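# Place folded umbrella flat inside storage box

## Task

Put the folded umbrella down so it lies flat on the floor of the storage box without touching any of the box's walls. Striking or leaning it on the rim, or on a wall's inner face just under the rim, may count as failure. The box has to stay in its original spot, neither rotated nor tilted. The result must hold once the robot lets go: release the umbrella and withdraw the grippers at the end.

## Robot and tools

Robot: two FANUC CRX arms, named left_arm and right_arm, each with a Robotiq 140 mm two-finger gripper. The names are labels, not sides of any image. Bases in the scene frame: left_arm at (-0.013, +0.324, 0) m, right_arm at (-0.039, -0.317, 0) m, both turned slightly about z. Scene frame: origin on the table top midway between the arms, +x out over the table, +z up, left_arm on the +y side.

Cameras: cam_head_left, cam_head_right, cam_high, cam_low (504x504) and cam_left_wrist, cam_right_wrist (616x616), returned in that order. A wrist camera may sit up to about 51 mm and 29 degrees off its nominal frame.

Tools:
- execute_actions: argument actions is a list holding one action, one wait, or nothing. An empty list moves nothing and just reports the state. An action is {"rows": [...], "steps": n} with n at most 15 (default 15), each step lasting 1/30 s. Each row is used for one step, and the last row repeats if rows run out. A wait is {"steps": n}, n up to 300, and returns once n steps have gone by since the previous result. Optional pictures (true/false) toggles images. A refused call sends nothing.
- zoom_image: camera (one of the names above) and region [x0, y0, x1, y1] in that camera's pixels, origin top-left, at most 504x504. Gives a sharper crop of the latest image.
- show_instructions: shows the reference images; no arguments.
- read_manual: optional section, only "licences"; returns licence text.
- finished_scene: scene = the number of the current scene.

Row layout: one list of 18 numbers, each in [-1, 1], covering both arms even if one is idle. First left_arm: 6 joint values (waist, shoulder, elbow, forearm roll, wrist pitch, wrist roll), then gripper position, force_limit, speed. Then the same 9 for right_arm.

Joint values are offsets, not poses. They are measured from the joint angles in the most recent result that printed them (before any such result in a scene, and for second or later calls within one reply, from wherever the arm is when the action begins), not from the previous row. Scale: 1.0 equals 1.983 rad for waist and shoulder, 2.38 rad for elbow, 2.975 rad for forearm roll, wrist pitch and wrist roll. Signs follow each joint's own axis. Sending all zeros is not a hold: it pulls the arm back to the reference angles. Joint ranges (rad): waist ±3.491, shoulder ±3.140, elbow -1.187 to 4.328, forearm roll ±3.316, wrist pitch ±3.140, wrist roll ±3.927. A target more than 0.010 rad beyond a range end is refused; real ends may be 0.010 rad off, and an over-limit target is clipped, reported as "joint sent to its limit".

Motion limits: joint targets move at most 2.62/3.14/3.93 rad/s (waist-shoulder/elbow/wrist joints), with 0.5 s of acceleration, all joints of an arm synchronized. The target is kept within 0.805 rad (waist, shoulder), 0.966 (elbow), 1.21 (wrist joints) of the measured angle, and scaled back if it would move the gripper more than 70 mm from where it is. Large moves therefore need several calls. Between calls arms keep heading to the last target until they settle or a step is HELD.

Gripper numbers are absolute settings, not offsets. position: +1 fully open (140 mm), pads touch near -0.8, -1 closes until blocked. force_limit: about 14 N at -1, 60 N at 0, 107 N at +1. speed: about 30, 140, 250 mm/s at -1, 0, +1. To leave a gripper unchanged, repeat its last three numbers; 0 is a real command. Fingers point along the gripper's +z and close along its y. end_effector_position is the point between closed pads; fingertips extend about 33 mm past it when closed, 9 mm when open, and move about 24 mm further out while closing, so keep that clearance above surfaces.

Results: a state line 'left_arm: … | right_arm: …' gives each gripper's position (m) and quat_wxyz in the scene frame; it can be off, more so at long reach. Joint positions and Joint velocities list each arm's joints in column order (rad, rad/s). object_status: 0 moving, 1 blocked while opening, 2 blocked while closing (a grip), 3 reached target or pads met (thin items may still be held). A successful grasp shows 2. To squeeze harder while at 2, raise force_limit and switch position between -1 and -0.98. position_measured is in counts: 3 open, 230 pads met. "joint command not followed" means the clearance check altered joint targets. HELD marks steps where a row was not sent. Flange force is the estimated external force on the gripper, including held weight, noisy during acceleration; "no reading" means none available. MOTOR HOT warns of overheating; OVER-TEMPERATURE FAULT means brakes are set.

Avoid: contact torque reaching load limits (140 N m for waist, shoulder, elbow; 35.2 for wrist joints, held weight included) or 150 N external force, either of which freezes the arm for 10 s. Do not let the arms collide or push each other. Do not knock anything off the table, bump or shift the box, drop or slam the umbrella, or lean it on the rim or walls. Loose objects may get brief random nudges. Lower the umbrella horizontally, release, and lift clear before finishing.

Each tool is called after "Call:" by a JSON object that holds its "name" and its "arguments".

Reference images:

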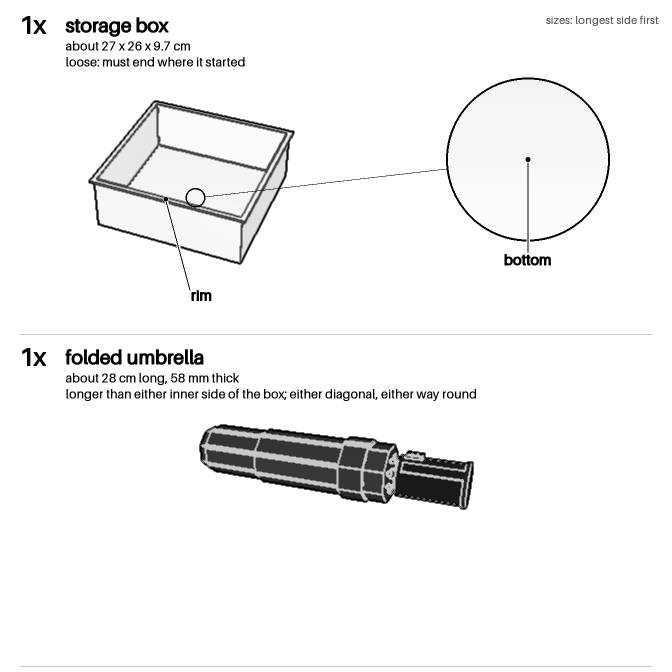

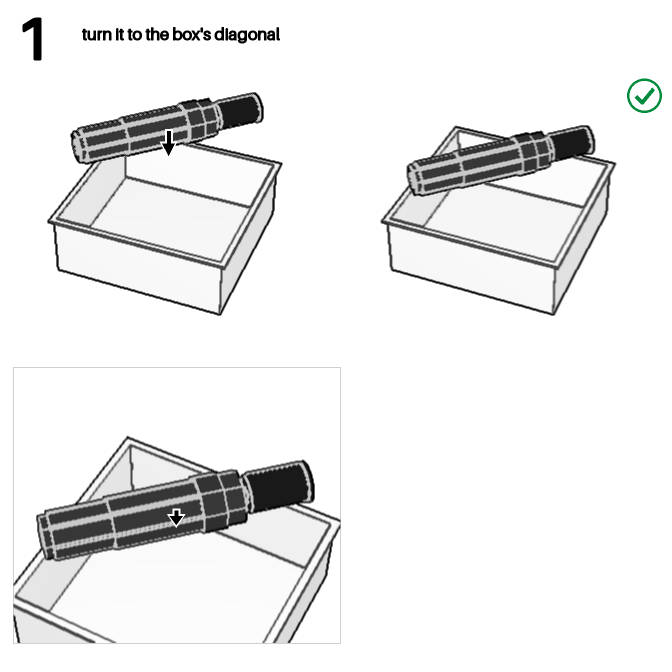

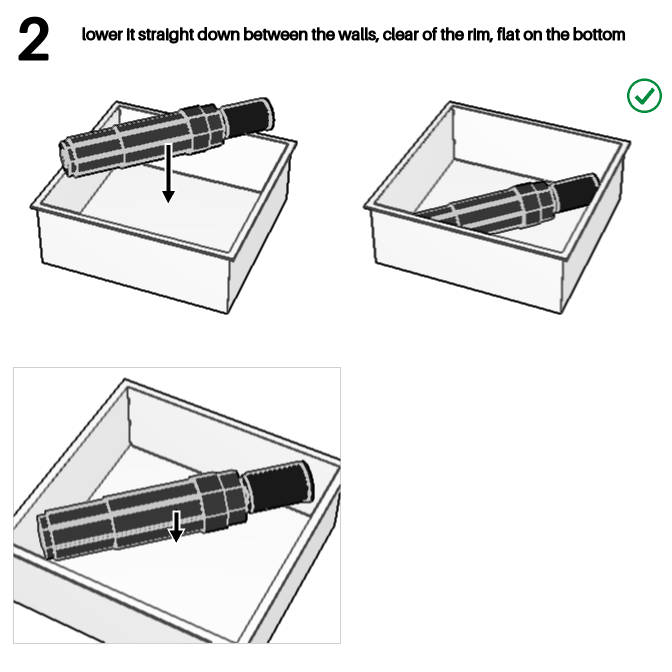

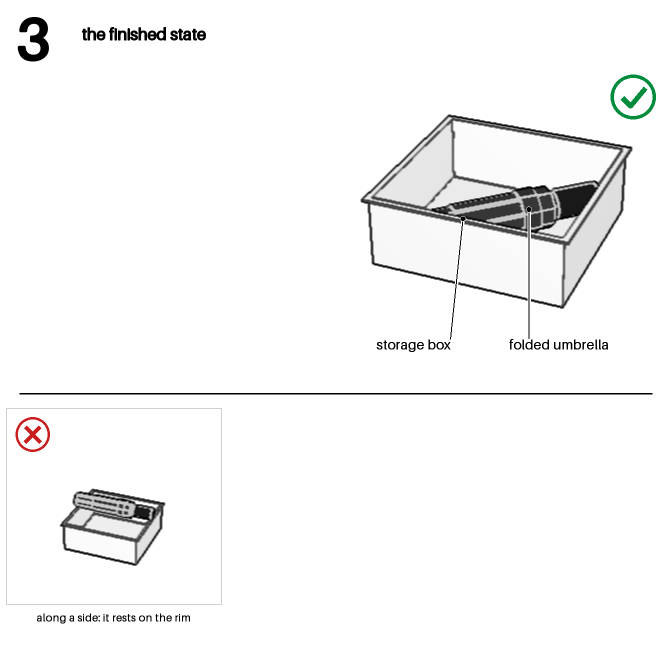

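## Session

Call:
{"name": "execute_actions", "arguments": {"actions": []}}

Scene clock: 0.00 s of 3960.00 s.
left_arm: end_effector_position=(+0.3469, +0.0122, +0.1466) position_measured=3 object_status=3 end_effector_quat_wxyz=(+0.127, +0.782, +0.607, -0.059) | right_arm: end_effector_position=(+0.4254, -0.5912, +0.1660) position_measured=3 object_status=3 end_effector_quat_wxyz=(+0.486, +0.410, +0.563, +0.528)
Joint positions: left_arm=[-0.35  -0.093 -0.419  0.278 -1.129  3.035] | right_arm=[-1.325  0.421 -0.989  1.375  1.57   3.098]
Joint velocities: left_arm=[ 0.    -0.001 -0.    -0.    -0.    -0.   ] | right_arm=[-0.001  0.    -0.001  0.003  0.001  0.001]
Flange force (N, the push that the arm receives, along the gripper's own x y z axes): no reading

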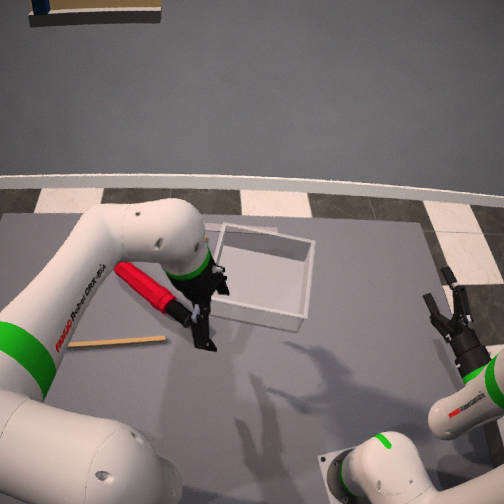

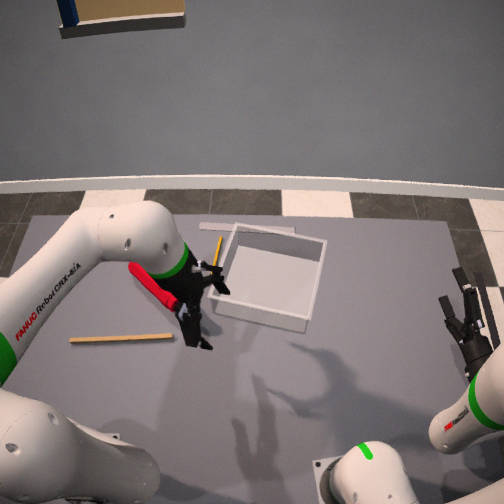

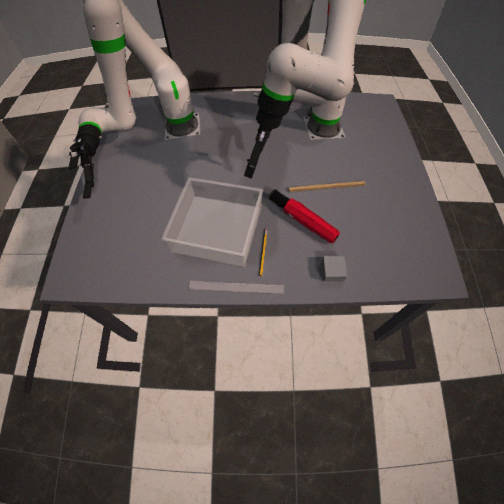

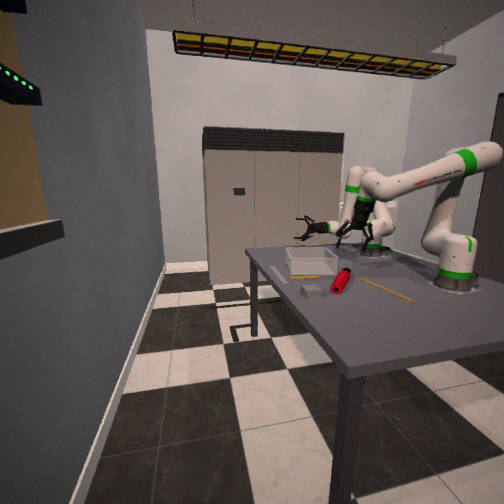

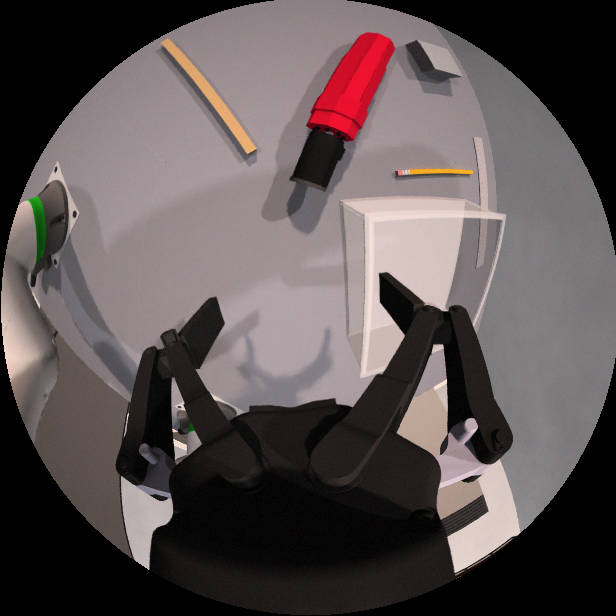

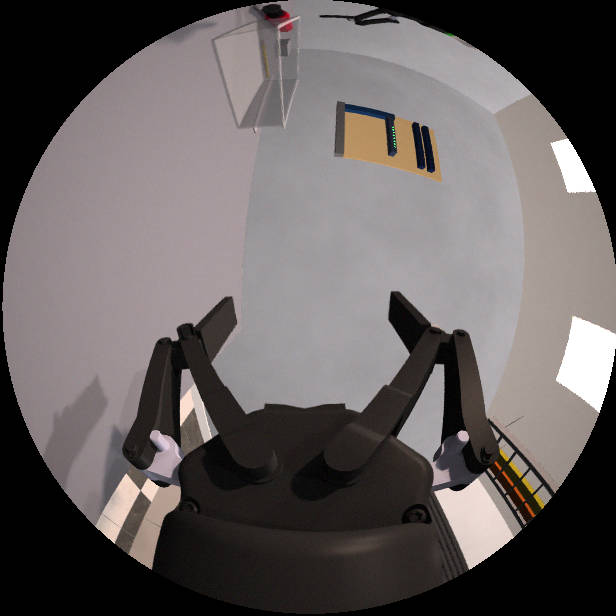

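Call:
{"name": "execute_actions", "arguments": {"actions": [{"rows":[[0.1054,0.093,0.139,-0.0934,-0.0882,-0.171,1,0,0,0,0,0,0,0,0,1,0,0]],"steps":15}]}}

Call:
{"name": "execute_actions", "arguments": {"actions": [{"steps":15}]}}

Scene clock: 29.63 s of 3960.00 s.
left_arm: end_effector_position=(+0.4297, +0.1469, +0.1568) position_measured=3 object_status=3 end_effector_quat_wxyz=(+0.022, +0.884, +0.467, -0.003) | right_arm: end_effector_position=(+0.4254, -0.5912, +0.1660) position_measured=3 object_status=3 end_effector_quat_wxyz=(+0.486, +0.410, +0.563, +0.528)
Joint positions: left_arm=[-0.173  0.063 -0.139  0.042 -1.351  2.605] | right_arm=[-1.325  0.421 -0.989  1.375  1.57   3.098]
Joint velocities: left_arm=[ 0.389  0.341  0.613 -0.511 -0.481 -0.929] | right_arm=[-0.    -0.     0.     0.001 -0.001  0.001]
Flange force (N, the push that the arm receives, along the gripper's own x y z axes): left_arm=[5.8 8.7 -3.1] | right_arm=[-0.3 -4.1 0.1]
Steps of this call (steps 1 to 90: nothing new was sent; then 26.13 s passed at rest; steps 91 to 105: all 15 steps of this action). Readings (joint positions | what the end effector reports):
91: left_arm=[-0.350 -0.093 -0.419 0.278 -1.129 3.035] | right_arm=[-1.325 0.421 -0.989 1.375 1.570 3.098] | left_arm position_measured=3 object_status=3 | right_arm position_measured=3 object_status=3
92: left_arm=[-0.349 -0.092 -0.418 0.276 -1.130 3.032] | right_arm=[-1.325 0.421 -0.989 1.375 1.570 3.098] | left_arm position_measured=3 object_status=3 | right_arm position_measured=3 object_status=3
94: left_arm=[-0.336 -0.080 -0.397 0.259 -1.147 3.000] | right_arm=[-1.325 0.421 -0.989 1.375 1.570 3.098] | left_arm position_measured=3 object_status=3 | right_arm position_measured=3 object_status=3
98: left_arm=[-0.276 -0.027 -0.302 0.179 -1.222 2.854] | right_arm=[-1.325 0.421 -0.989 1.375 1.570 3.098] | left_arm position_measured=3 object_status=3 | right_arm position_measured=3 object_status=3
105: the state above

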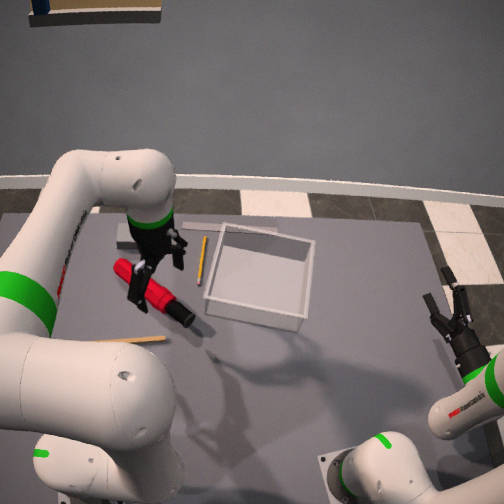

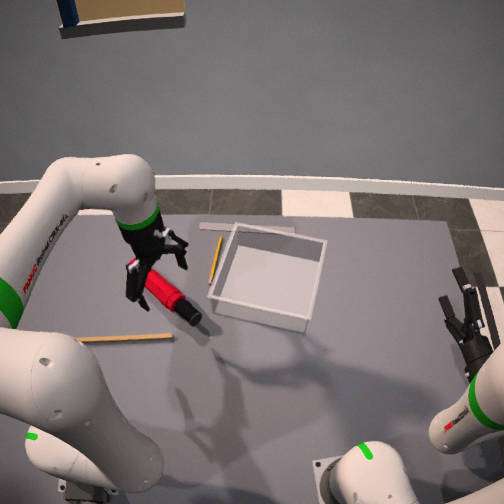

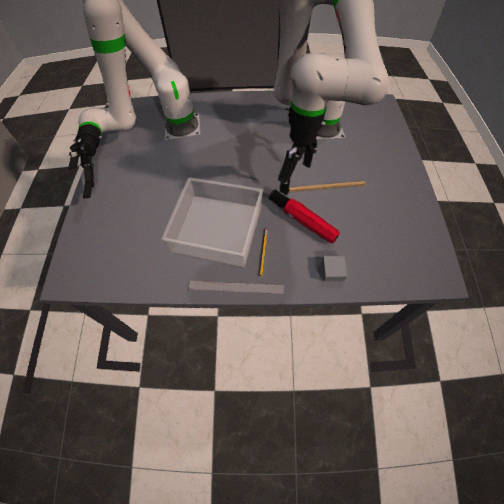

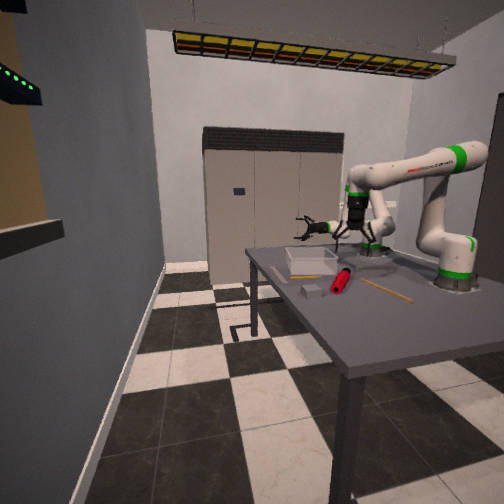

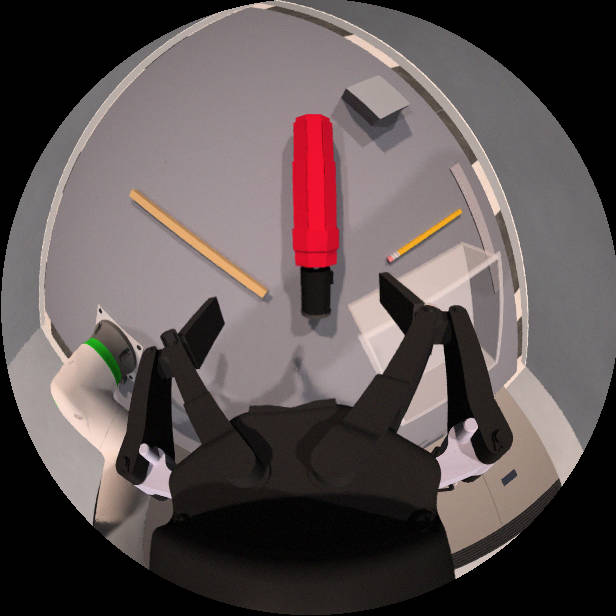

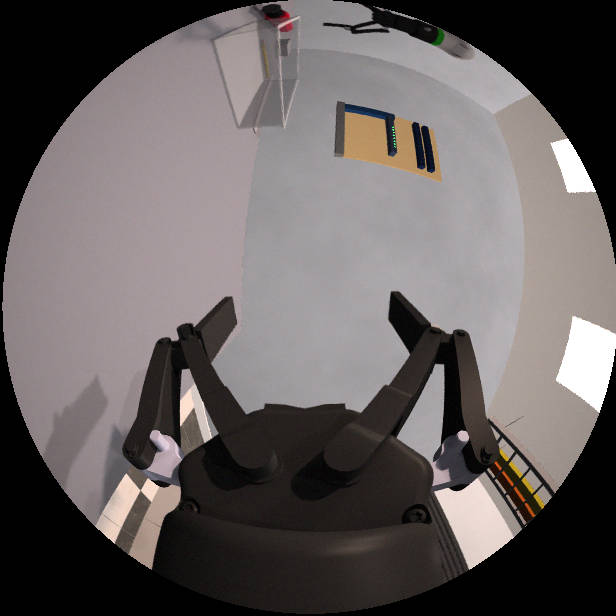

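Scene clock: 30.13 s of 3960.00 s.
left_arm: end_effector_position=(+0.4416, +0.1757, +0.1596) position_measured=3 object_status=3 end_effector_quat_wxyz=(-0.000, +0.897, +0.442, -0.000) | right_arm: end_effector_position=(+0.4254, -0.5912, +0.1660) position_measured=3 object_status=3 end_effector_quat_wxyz=(+0.486, +0.410, +0.563, +0.528)
Joint positions: left_arm=[-0.141  0.092 -0.088 -0.    -1.391  2.526] | right_arm=[-1.325  0.421 -0.989  1.375  1.57   3.098]
Joint velocities: left_arm=[ 0.     0.001  0.     0.001 -0.    -0.   ] | right_arm=[ 0.    -0.001 -0.     0.001 -0.     0.   ]
Flange force (N, the push that the arm receives, along the gripper's own x y z axes): left_arm=[1.8 3.9 -0.7] | right_arm=[0.1 -4.7 1.3]
Steps of this call (steps 1 to 15: the robot went on to your last target). Readings (joint positions | what the end effector reports):
1: left_arm=[-0.161 0.074 -0.120 0.027 -1.366 2.576] | right_arm=[-1.325 0.421 -0.989 1.375 1.570 3.098] | left_arm position_measured=3 object_status=3 | right_arm position_measured=3 object_status=3
2: left_arm=[-0.152 0.082 -0.106 0.014 -1.377 2.553] | right_arm=[-1.325 0.421 -0.989 1.375 1.570 3.098] | left_arm position_measured=3 object_status=3 | right_arm position_measured=3 object_status=3
4: left_arm=[-0.142 0.091 -0.090 0.001 -1.390 2.529] | right_arm=[-1.325 0.421 -0.989 1.375 1.570 3.098] | left_arm position_measured=3 object_status=3 | right_arm position_measured=3 object_status=3
8: left_arm=[-0.141 0.092 -0.089 -0.000 -1.391 2.526] | right_arm=[-1.325 0.421 -0.989 1.375 1.570 3.098] | left_arm position_measured=3 object_status=3 | right_arm position_measured=3 object_status=3
15: the state above

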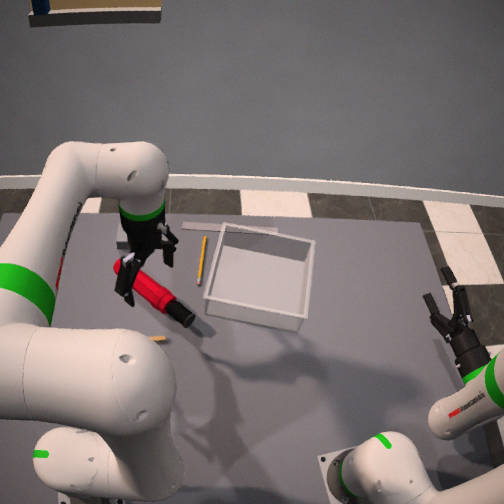

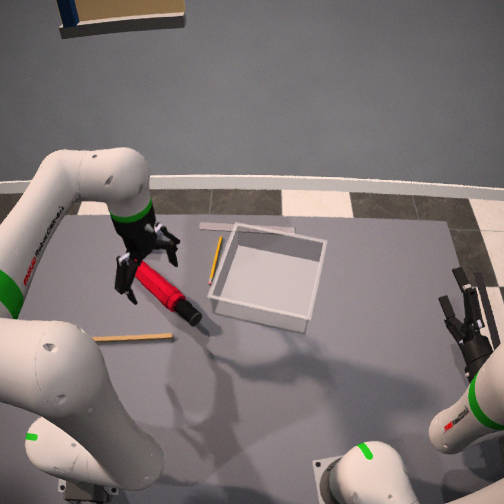

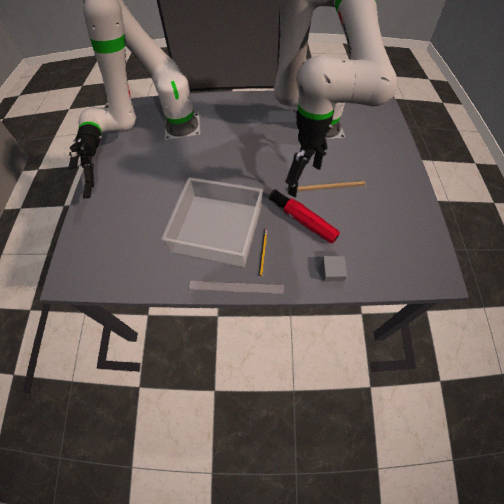

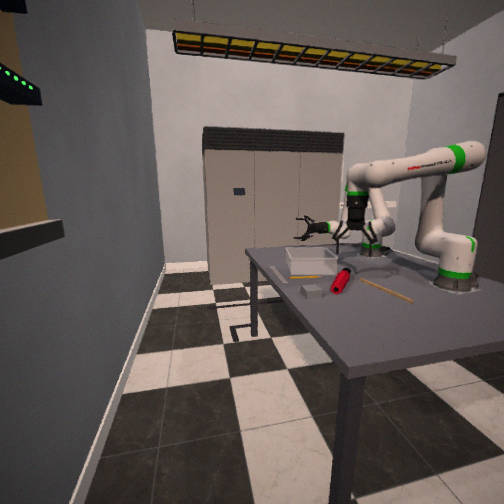

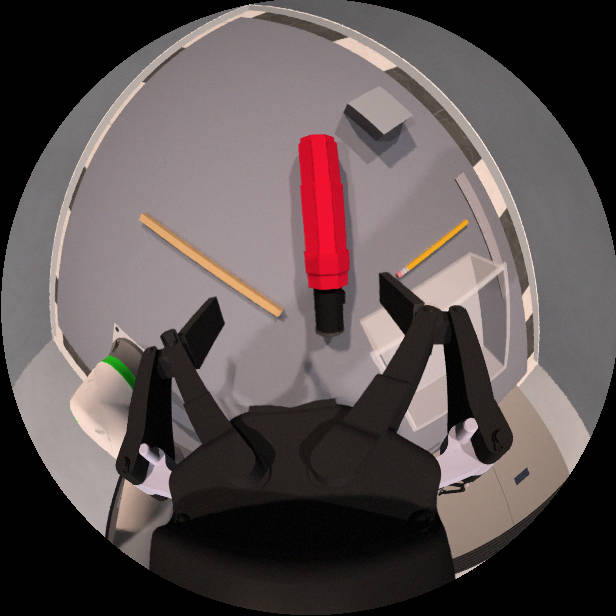

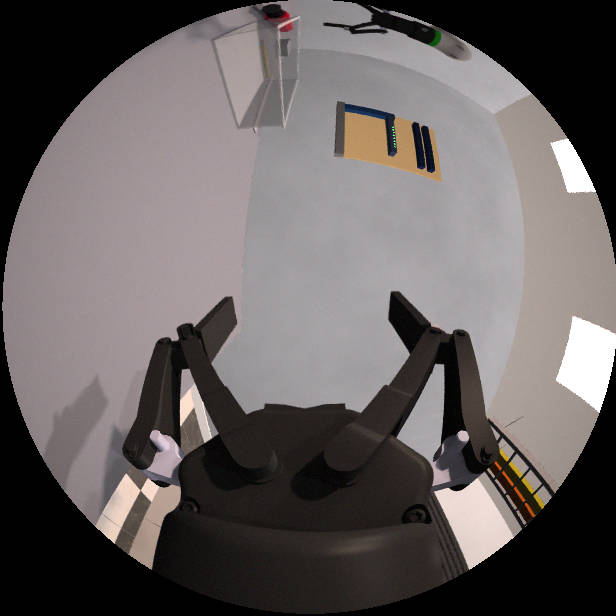

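Call:
{"name": "execute_actions", "arguments": {"actions": [{"rows":[[0,0.0266,-0.0563,0,0.0628,0,1,0,0,0,0,0,0,0,0,1,0,0]],"steps":15}]}}

Scene clock: 42.13 s of 3960.00 s.
left_arm: end_effector_position=(+0.4415, +0.1758, +0.0800) position_measured=3 object_status=3 end_effector_quat_wxyz=(-0.000, +0.897, +0.442, +0.000) | right_arm: end_effector_position=(+0.4254, -0.5912, +0.1660) position_measured=3 object_status=3 end_effector_quat_wxyz=(+0.486, +0.410, +0.563, +0.528)
Joint positions: left_arm=[-0.141  0.144 -0.222 -0.001 -1.204  2.526] | right_arm=[-1.325  0.421 -0.989  1.375  1.57   3.098]
Joint velocities: left_arm=[ 0.001  0.    -0.002  0.002  0.001  0.001] | right_arm=[-0.    -0.001  0.    -0.     0.001  0.001]
Flange force (N, the push that the arm receives, along the gripper's own x y z axes): left_arm=[0.9 2.9 -0.7] | right_arm=[0.6 -4.9 0.5]
Steps of this call (steps 1 to 15: the robot went on to your last target; steps 16 to 90: nothing new was sent; then 8.50 s passed at rest; steps 91 to 105: all 15 steps of this action). Readings (joint positions | what the end effector reports):
91: left_arm=[-0.141 0.092 -0.088 -0.000 -1.391 2.526] | right_arm=[-1.325 0.421 -0.989 1.375 1.570 3.098] | left_arm position_measured=3 object_status=3 | right_arm position_measured=3 object_status=3
92: left_arm=[-0.141 0.093 -0.090 -0.000 -1.388 2.526] | right_arm=[-1.325 0.421 -0.989 1.375 1.570 3.098] | left_arm position_measured=3 object_status=3 | right_arm position_measured=3 object_status=3
94: left_arm=[-0.141 0.101 -0.112 -0.000 -1.357 2.526] | right_arm=[-1.325 0.421 -0.989 1.375 1.570 3.098] | left_arm position_measured=3 object_status=3 | right_arm position_measured=3 object_status=3
98: left_arm=[-0.141 0.136 -0.201 -0.001 -1.235 2.526] | right_arm=[-1.325 0.421 -0.989 1.375 1.570 3.098] | left_arm position_measured=3 object_status=3 | right_arm position_measured=3 object_status=3
105: the state above

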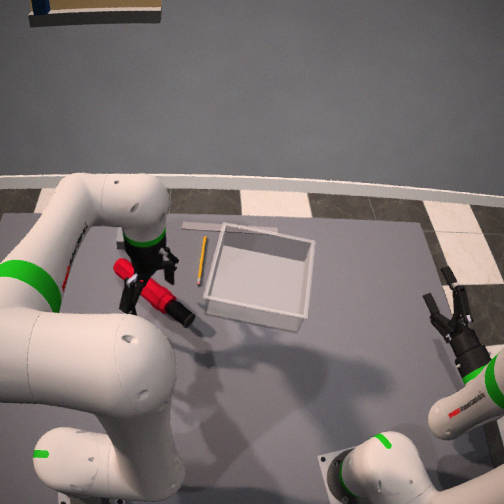

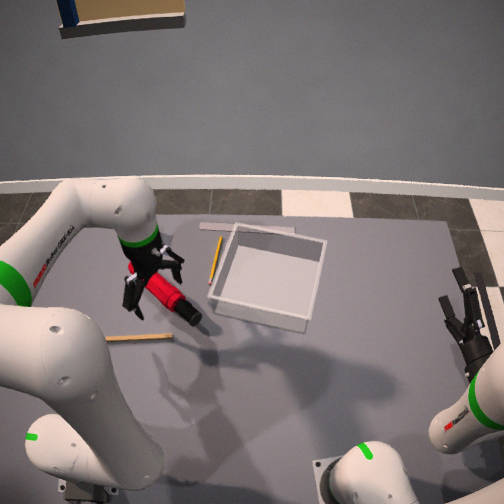

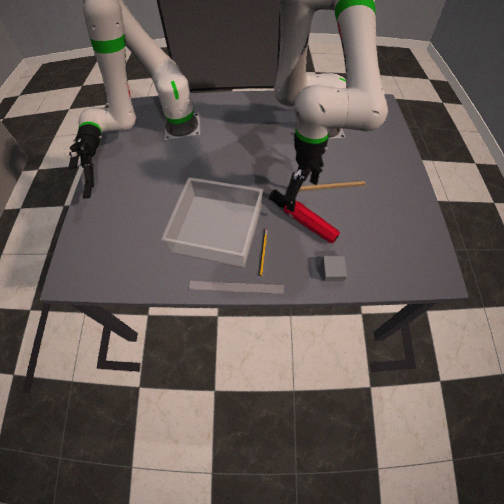

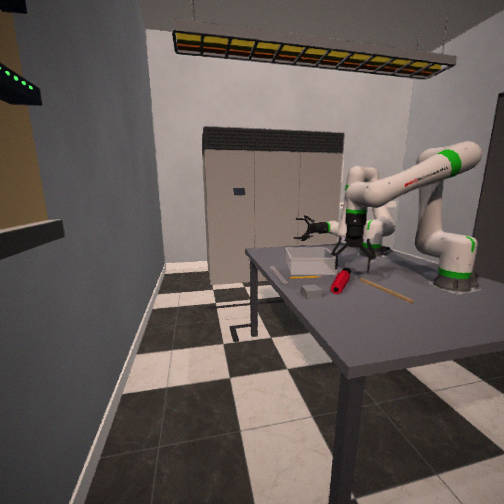

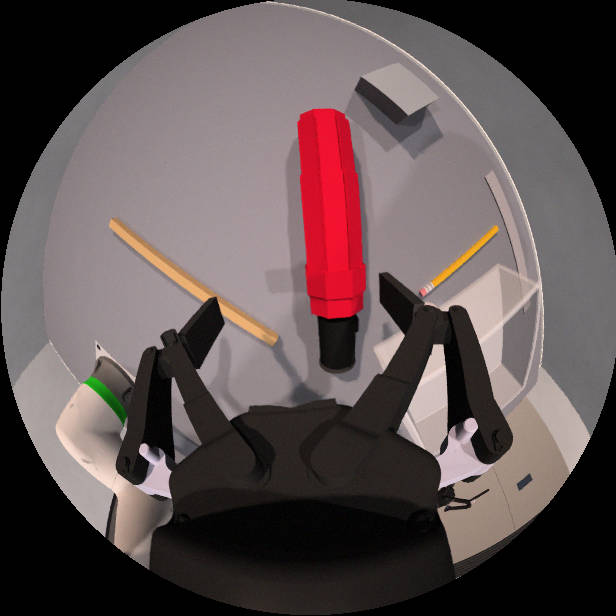

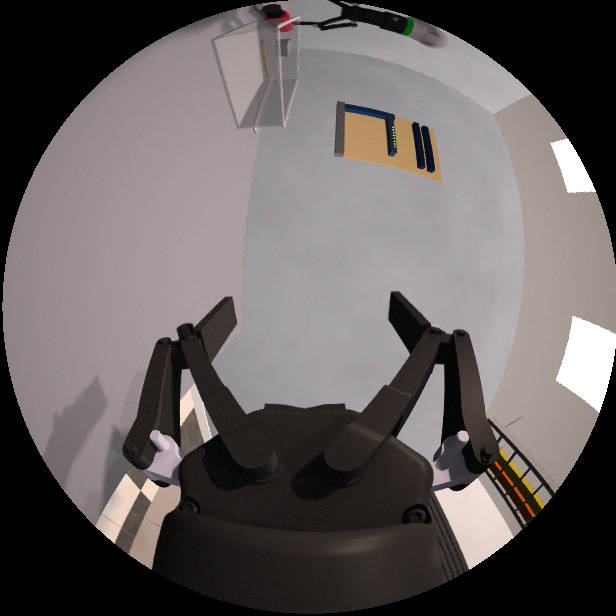

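Call:
{"name": "zoom_image", "arguments": {"camera": "cam_high", "region": [230,130,370,270]}}

Call:
{"name": "zoom_image", "arguments": {"camera": "cam_head_right", "region": [90,210,230,350]}}

Region (230, 130, 370, 270) of cam_high's 504x504 image, scaled by 3.600, with more detail than that image has.

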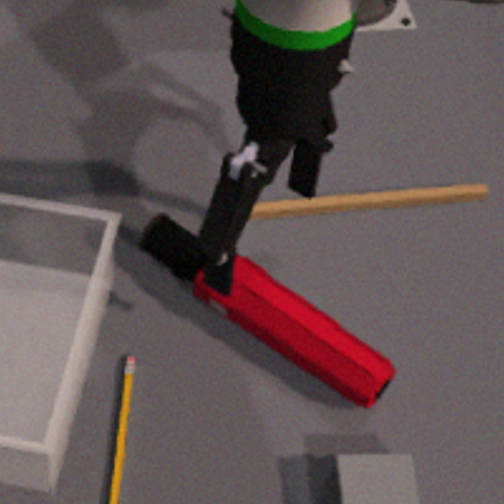

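Region (90, 210, 230, 350) of cam_head_right's 504x504 image, scaled by 3.600, with more detail than that image has.

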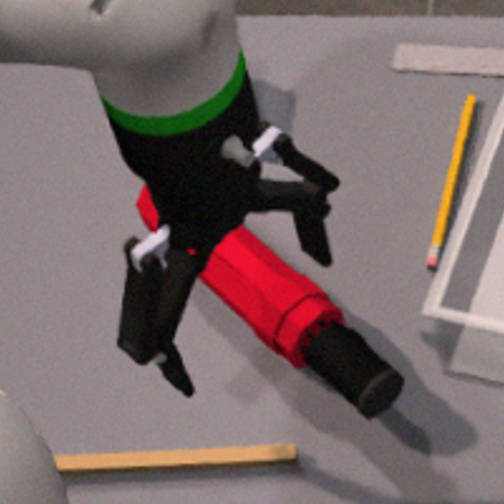

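Call:
{"name": "execute_actions", "arguments": {"actions": [{"rows":[[0.0275,0.065,0.0654,0,-0.0091,-0.018,1,0,0,0,0,0,0,0,0,1,0,0]],"steps":15}]}}

Scene clock: 58.43 s of 3960.00 s.
left_arm: end_effector_position=(+0.5043, +0.2016, +0.0799) position_measured=3 object_status=3 end_effector_quat_wxyz=(-0.000, +0.897, +0.442, -0.000) | right_arm: end_effector_position=(+0.4254, -0.5912, +0.1660) position_measured=3 object_status=3 end_effector_quat_wxyz=(+0.486, +0.410, +0.563, +0.528)
Joint positions: left_arm=[-0.086  0.273 -0.067 -0.    -1.231  2.473] | right_arm=[-1.325  0.421 -0.989  1.375  1.57   3.098]
Joint velocities: left_arm=[ 0.002  0.001  0.002 -0.001 -0.     0.001] | right_arm=[ 0.     0.     0.     0.001 -0.001 -0.001]
Flange force (N, the push that the arm receives, along the gripper's own x y z axes): left_arm=[0.2 -0.1 2.9] | right_arm=[0.6 -4.2 1.2]
Steps of this call (steps 1 to 15: the robot went on to your last target; steps 16 to 90: nothing new was sent; then 12.80 s passed at rest; steps 91 to 105: all 15 steps of this action). Readings (joint positions | what the end effector reports):
91: left_arm=[-0.141 0.145 -0.222 -0.000 -1.204 2.526] | right_arm=[-1.325 0.421 -0.989 1.375 1.570 3.098] | left_arm position_measured=3 object_status=3 | right_arm position_measured=3 object_status=3
92: left_arm=[-0.140 0.147 -0.221 -0.000 -1.204 2.525] | right_arm=[-1.325 0.421 -0.989 1.375 1.570 3.098] | left_arm position_measured=3 object_status=3 | right_arm position_measured=3 object_status=3
94: left_arm=[-0.131 0.167 -0.195 -0.000 -1.209 2.516] | right_arm=[-1.325 0.421 -0.989 1.375 1.570 3.098] | left_arm position_measured=3 object_status=3 | right_arm position_measured=3 object_status=3
98: left_arm=[-0.095 0.252 -0.093 -0.000 -1.227 2.482] | right_arm=[-1.325 0.421 -0.989 1.375 1.570 3.098] | left_arm position_measured=3 object_status=3 | right_arm position_measured=3 object_status=3
105: the state above

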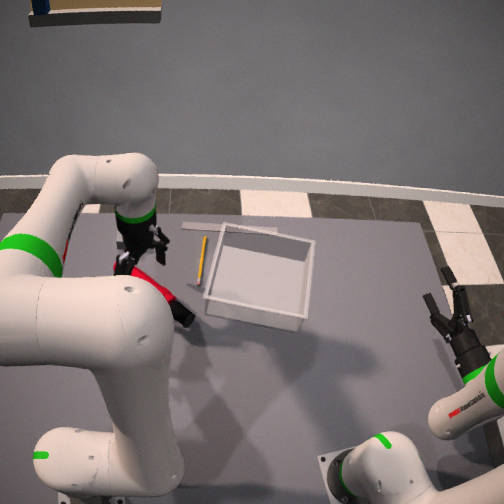

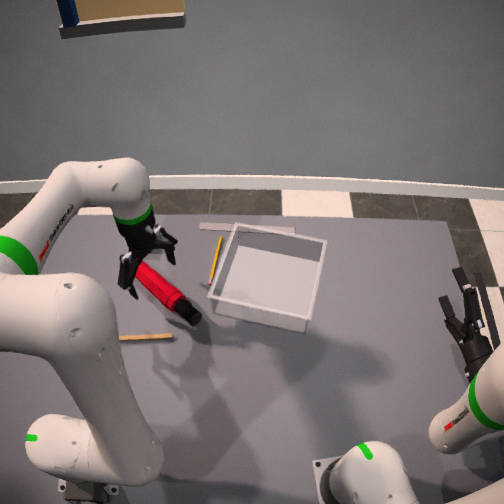

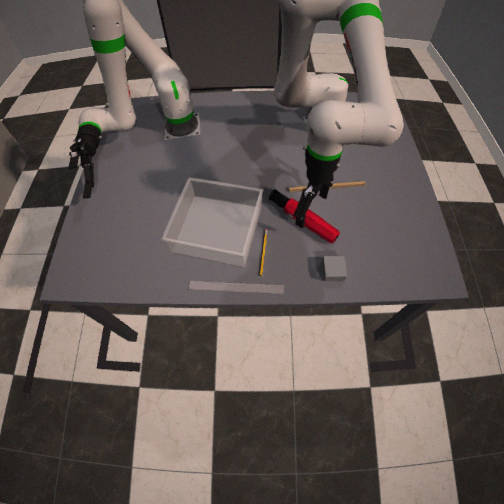

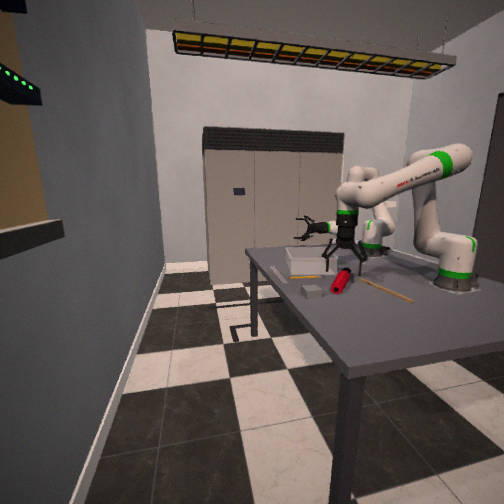

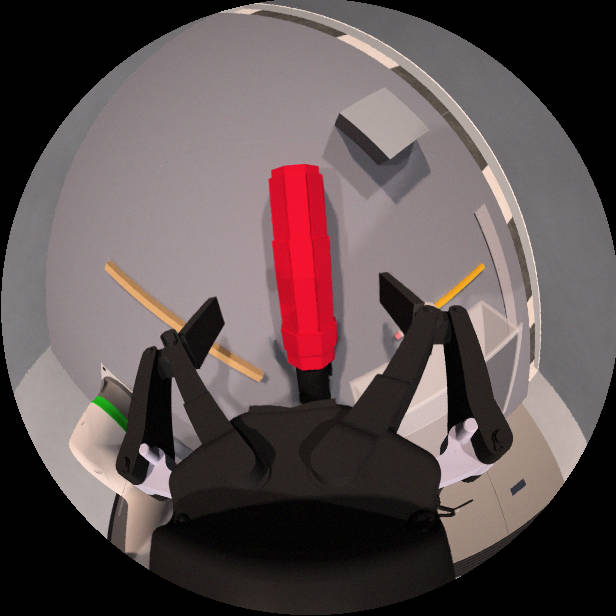

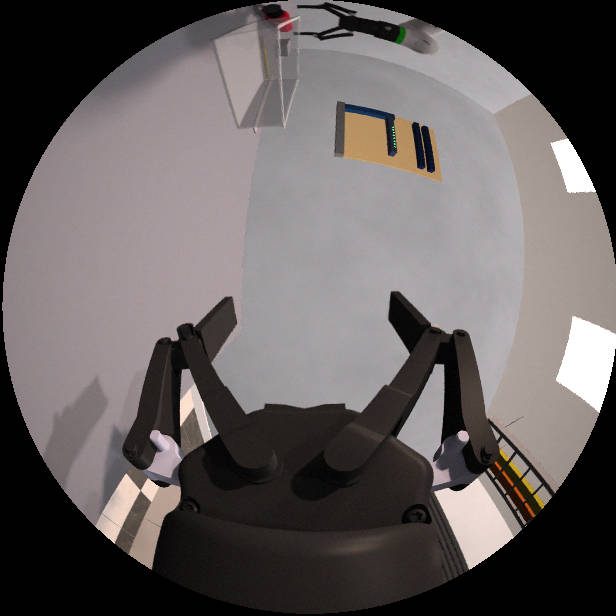

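Call:
{"name": "zoom_image", "arguments": {"camera": "cam_high", "region": [230,130,370,270]}}

Region (230, 130, 370, 270) of cam_high's 504x504 image, scaled by 3.600, with more detail than that image has.

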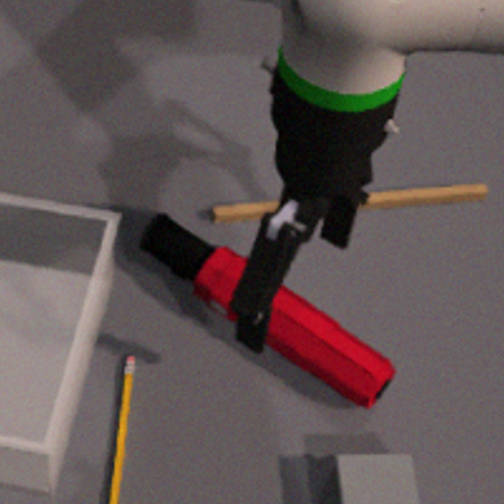

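Call:
{"name": "execute_actions", "arguments": {"actions": [{"rows":[[-0.012,0.0107,-0.0307,0,0.0317,0.0075,1,0,0,0,0,0,0,0,0,1,0,0]],"steps":12}], "pictures": false}}

Call:
{"name": "execute_actions", "arguments": {"actions": [{"rows":[[0,0,0,0,0,0,-1,-0.3,0.3,0,0,0,0,0,0,1,0,0]],"steps":15}]}}

Scene clock: 71.90 s of 3960.00 s.
left_arm: end_effector_position=(+0.4944, +0.1895, +0.0400) position_measured=3 object_status=3 end_effector_quat_wxyz=(-0.000, +0.897, +0.442, -0.000) | right_arm: end_effector_position=(+0.4254, -0.5912, +0.1660) position_measured=3 object_status=3 end_effector_quat_wxyz=(+0.486, +0.410, +0.563, +0.528)
Joint positions: left_arm=[-0.11   0.294 -0.14  -0.001 -1.137  2.495] | right_arm=[-1.325  0.421 -0.989  1.375  1.57   3.098]
Joint velocities: left_arm=[-0.001 -0.    -0.003  0.001  0.001  0.001] | right_arm=[ 0.    -0.001 -0.     0.    -0.     0.   ]
Flange force (N, the push that the arm receives, along the gripper's own x y z axes): left_arm=[1.8 3.5 -1.8] | right_arm=[0.7 -4.7 2.8]
Steps of this call (steps 1 to 15: the robot went on to your last target; steps 16 to 90: nothing new was sent; then 10.07 s passed at rest; steps 91 to 102: all 12 steps of this action). Readings (joint positions | what the end effector reports):
91: left_arm=[-0.086 0.273 -0.067 -0.001 -1.231 2.473] | right_arm=[-1.325 0.421 -0.989 1.375 1.570 3.098] | left_arm position_measured=3 object_status=3 | right_arm position_measured=3 object_status=3
92: left_arm=[-0.087 0.274 -0.068 -0.001 -1.228 2.473] | right_arm=[-1.325 0.421 -0.989 1.375 1.570 3.098] | left_arm position_measured=3 object_status=3 | right_arm position_measured=3 object_status=3
94: left_arm=[-0.094 0.281 -0.093 -0.001 -1.197 2.480] | right_arm=[-1.325 0.421 -0.989 1.375 1.570 3.098] | left_arm position_measured=3 object_status=3 | right_arm position_measured=3 object_status=3
98: left_arm=[-0.110 0.294 -0.139 -0.001 -1.138 2.494] | right_arm=[-1.325 0.421 -0.989 1.375 1.570 3.098] | left_arm position_measured=3 object_status=3 | right_arm position_measured=3 object_status=3
102: the state above

Scene clock: 72.40 s of 3960.00 s.
left_arm: end_effector_position=(+0.4944, +0.1895, +0.0400) position_measured=127 object_status=0 end_effector_quat_wxyz=(-0.000, +0.897, +0.442, +0.000) | right_arm: end_effector_position=(+0.4254, -0.5912, +0.1660) position_measured=3 object_status=3 end_effector_quat_wxyz=(+0.486, +0.410, +0.563, +0.528)
Joint positions: left_arm=[-0.11   0.294 -0.14  -0.001 -1.137  2.495] | right_arm=[-1.325  0.421 -0.989  1.375  1.57   3.098]
Joint velocities: left_arm=[-0.     0.001  0.     0.002  0.006  0.001] | right_arm=[ 0.    -0.002 -0.     0.001 -0.002  0.   ]
Flange force (N, the push that the arm receives, along the gripper's own x y z axes): left_arm=[0.1 4.9 -0.5] | right_arm=[0.3 -4.8 2.0]
Steps of this call (steps 1 to 15: all 15 steps of this action). Readings (joint positions | what the end effector reports):
1: left_arm=[-0.110 0.294 -0.140 -0.001 -1.137 2.495] | right_arm=[-1.325 0.421 -0.989 1.375 1.570 3.098] | left_arm position_measured=3 object_status=0 | right_arm position_measured=3 object_status=3
2: left_arm=[-0.110 0.294 -0.140 -0.001 -1.137 2.495] | right_arm=[-1.325 0.421 -0.989 1.375 1.570 3.098] | left_arm position_measured=6 object_status=0 | right_arm position_measured=3 object_status=3
4: left_arm=[-0.110 0.294 -0.140 -0.001 -1.137 2.495] | right_arm=[-1.325 0.421 -0.989 1.375 1.570 3.098] | left_arm position_measured=25 object_status=0 | right_arm position_measured=3 object_status=3
8: left_arm=[-0.110 0.294 -0.140 -0.001 -1.137 2.495] | right_arm=[-1.325 0.421 -0.989 1.375 1.570 3.098] | left_arm position_measured=62 object_status=0 | right_arm position_measured=3 object_status=3
15: the state above

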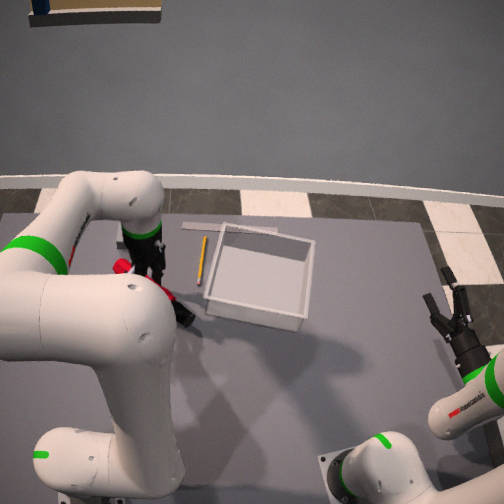

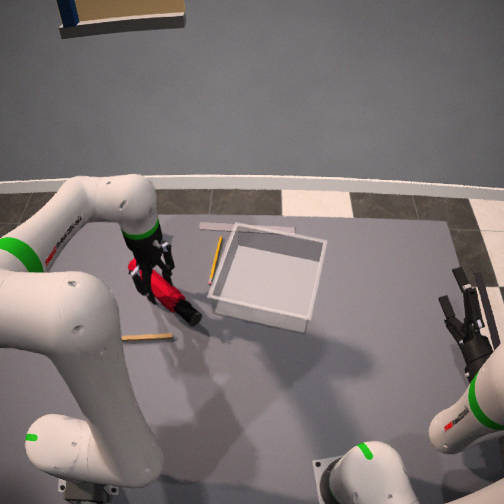

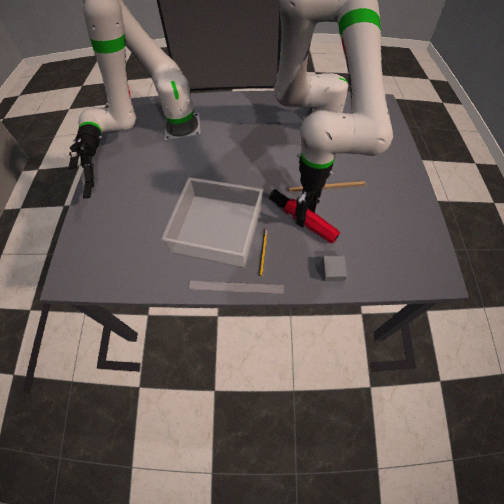

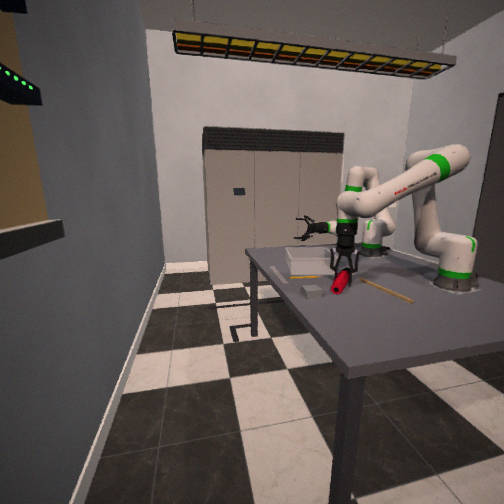

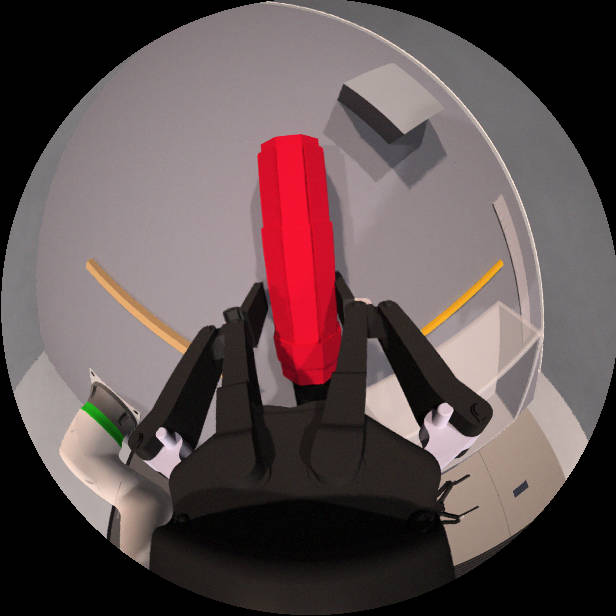

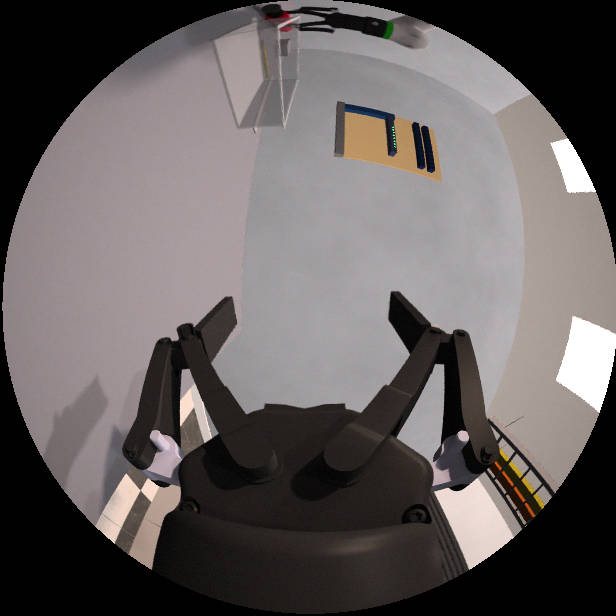

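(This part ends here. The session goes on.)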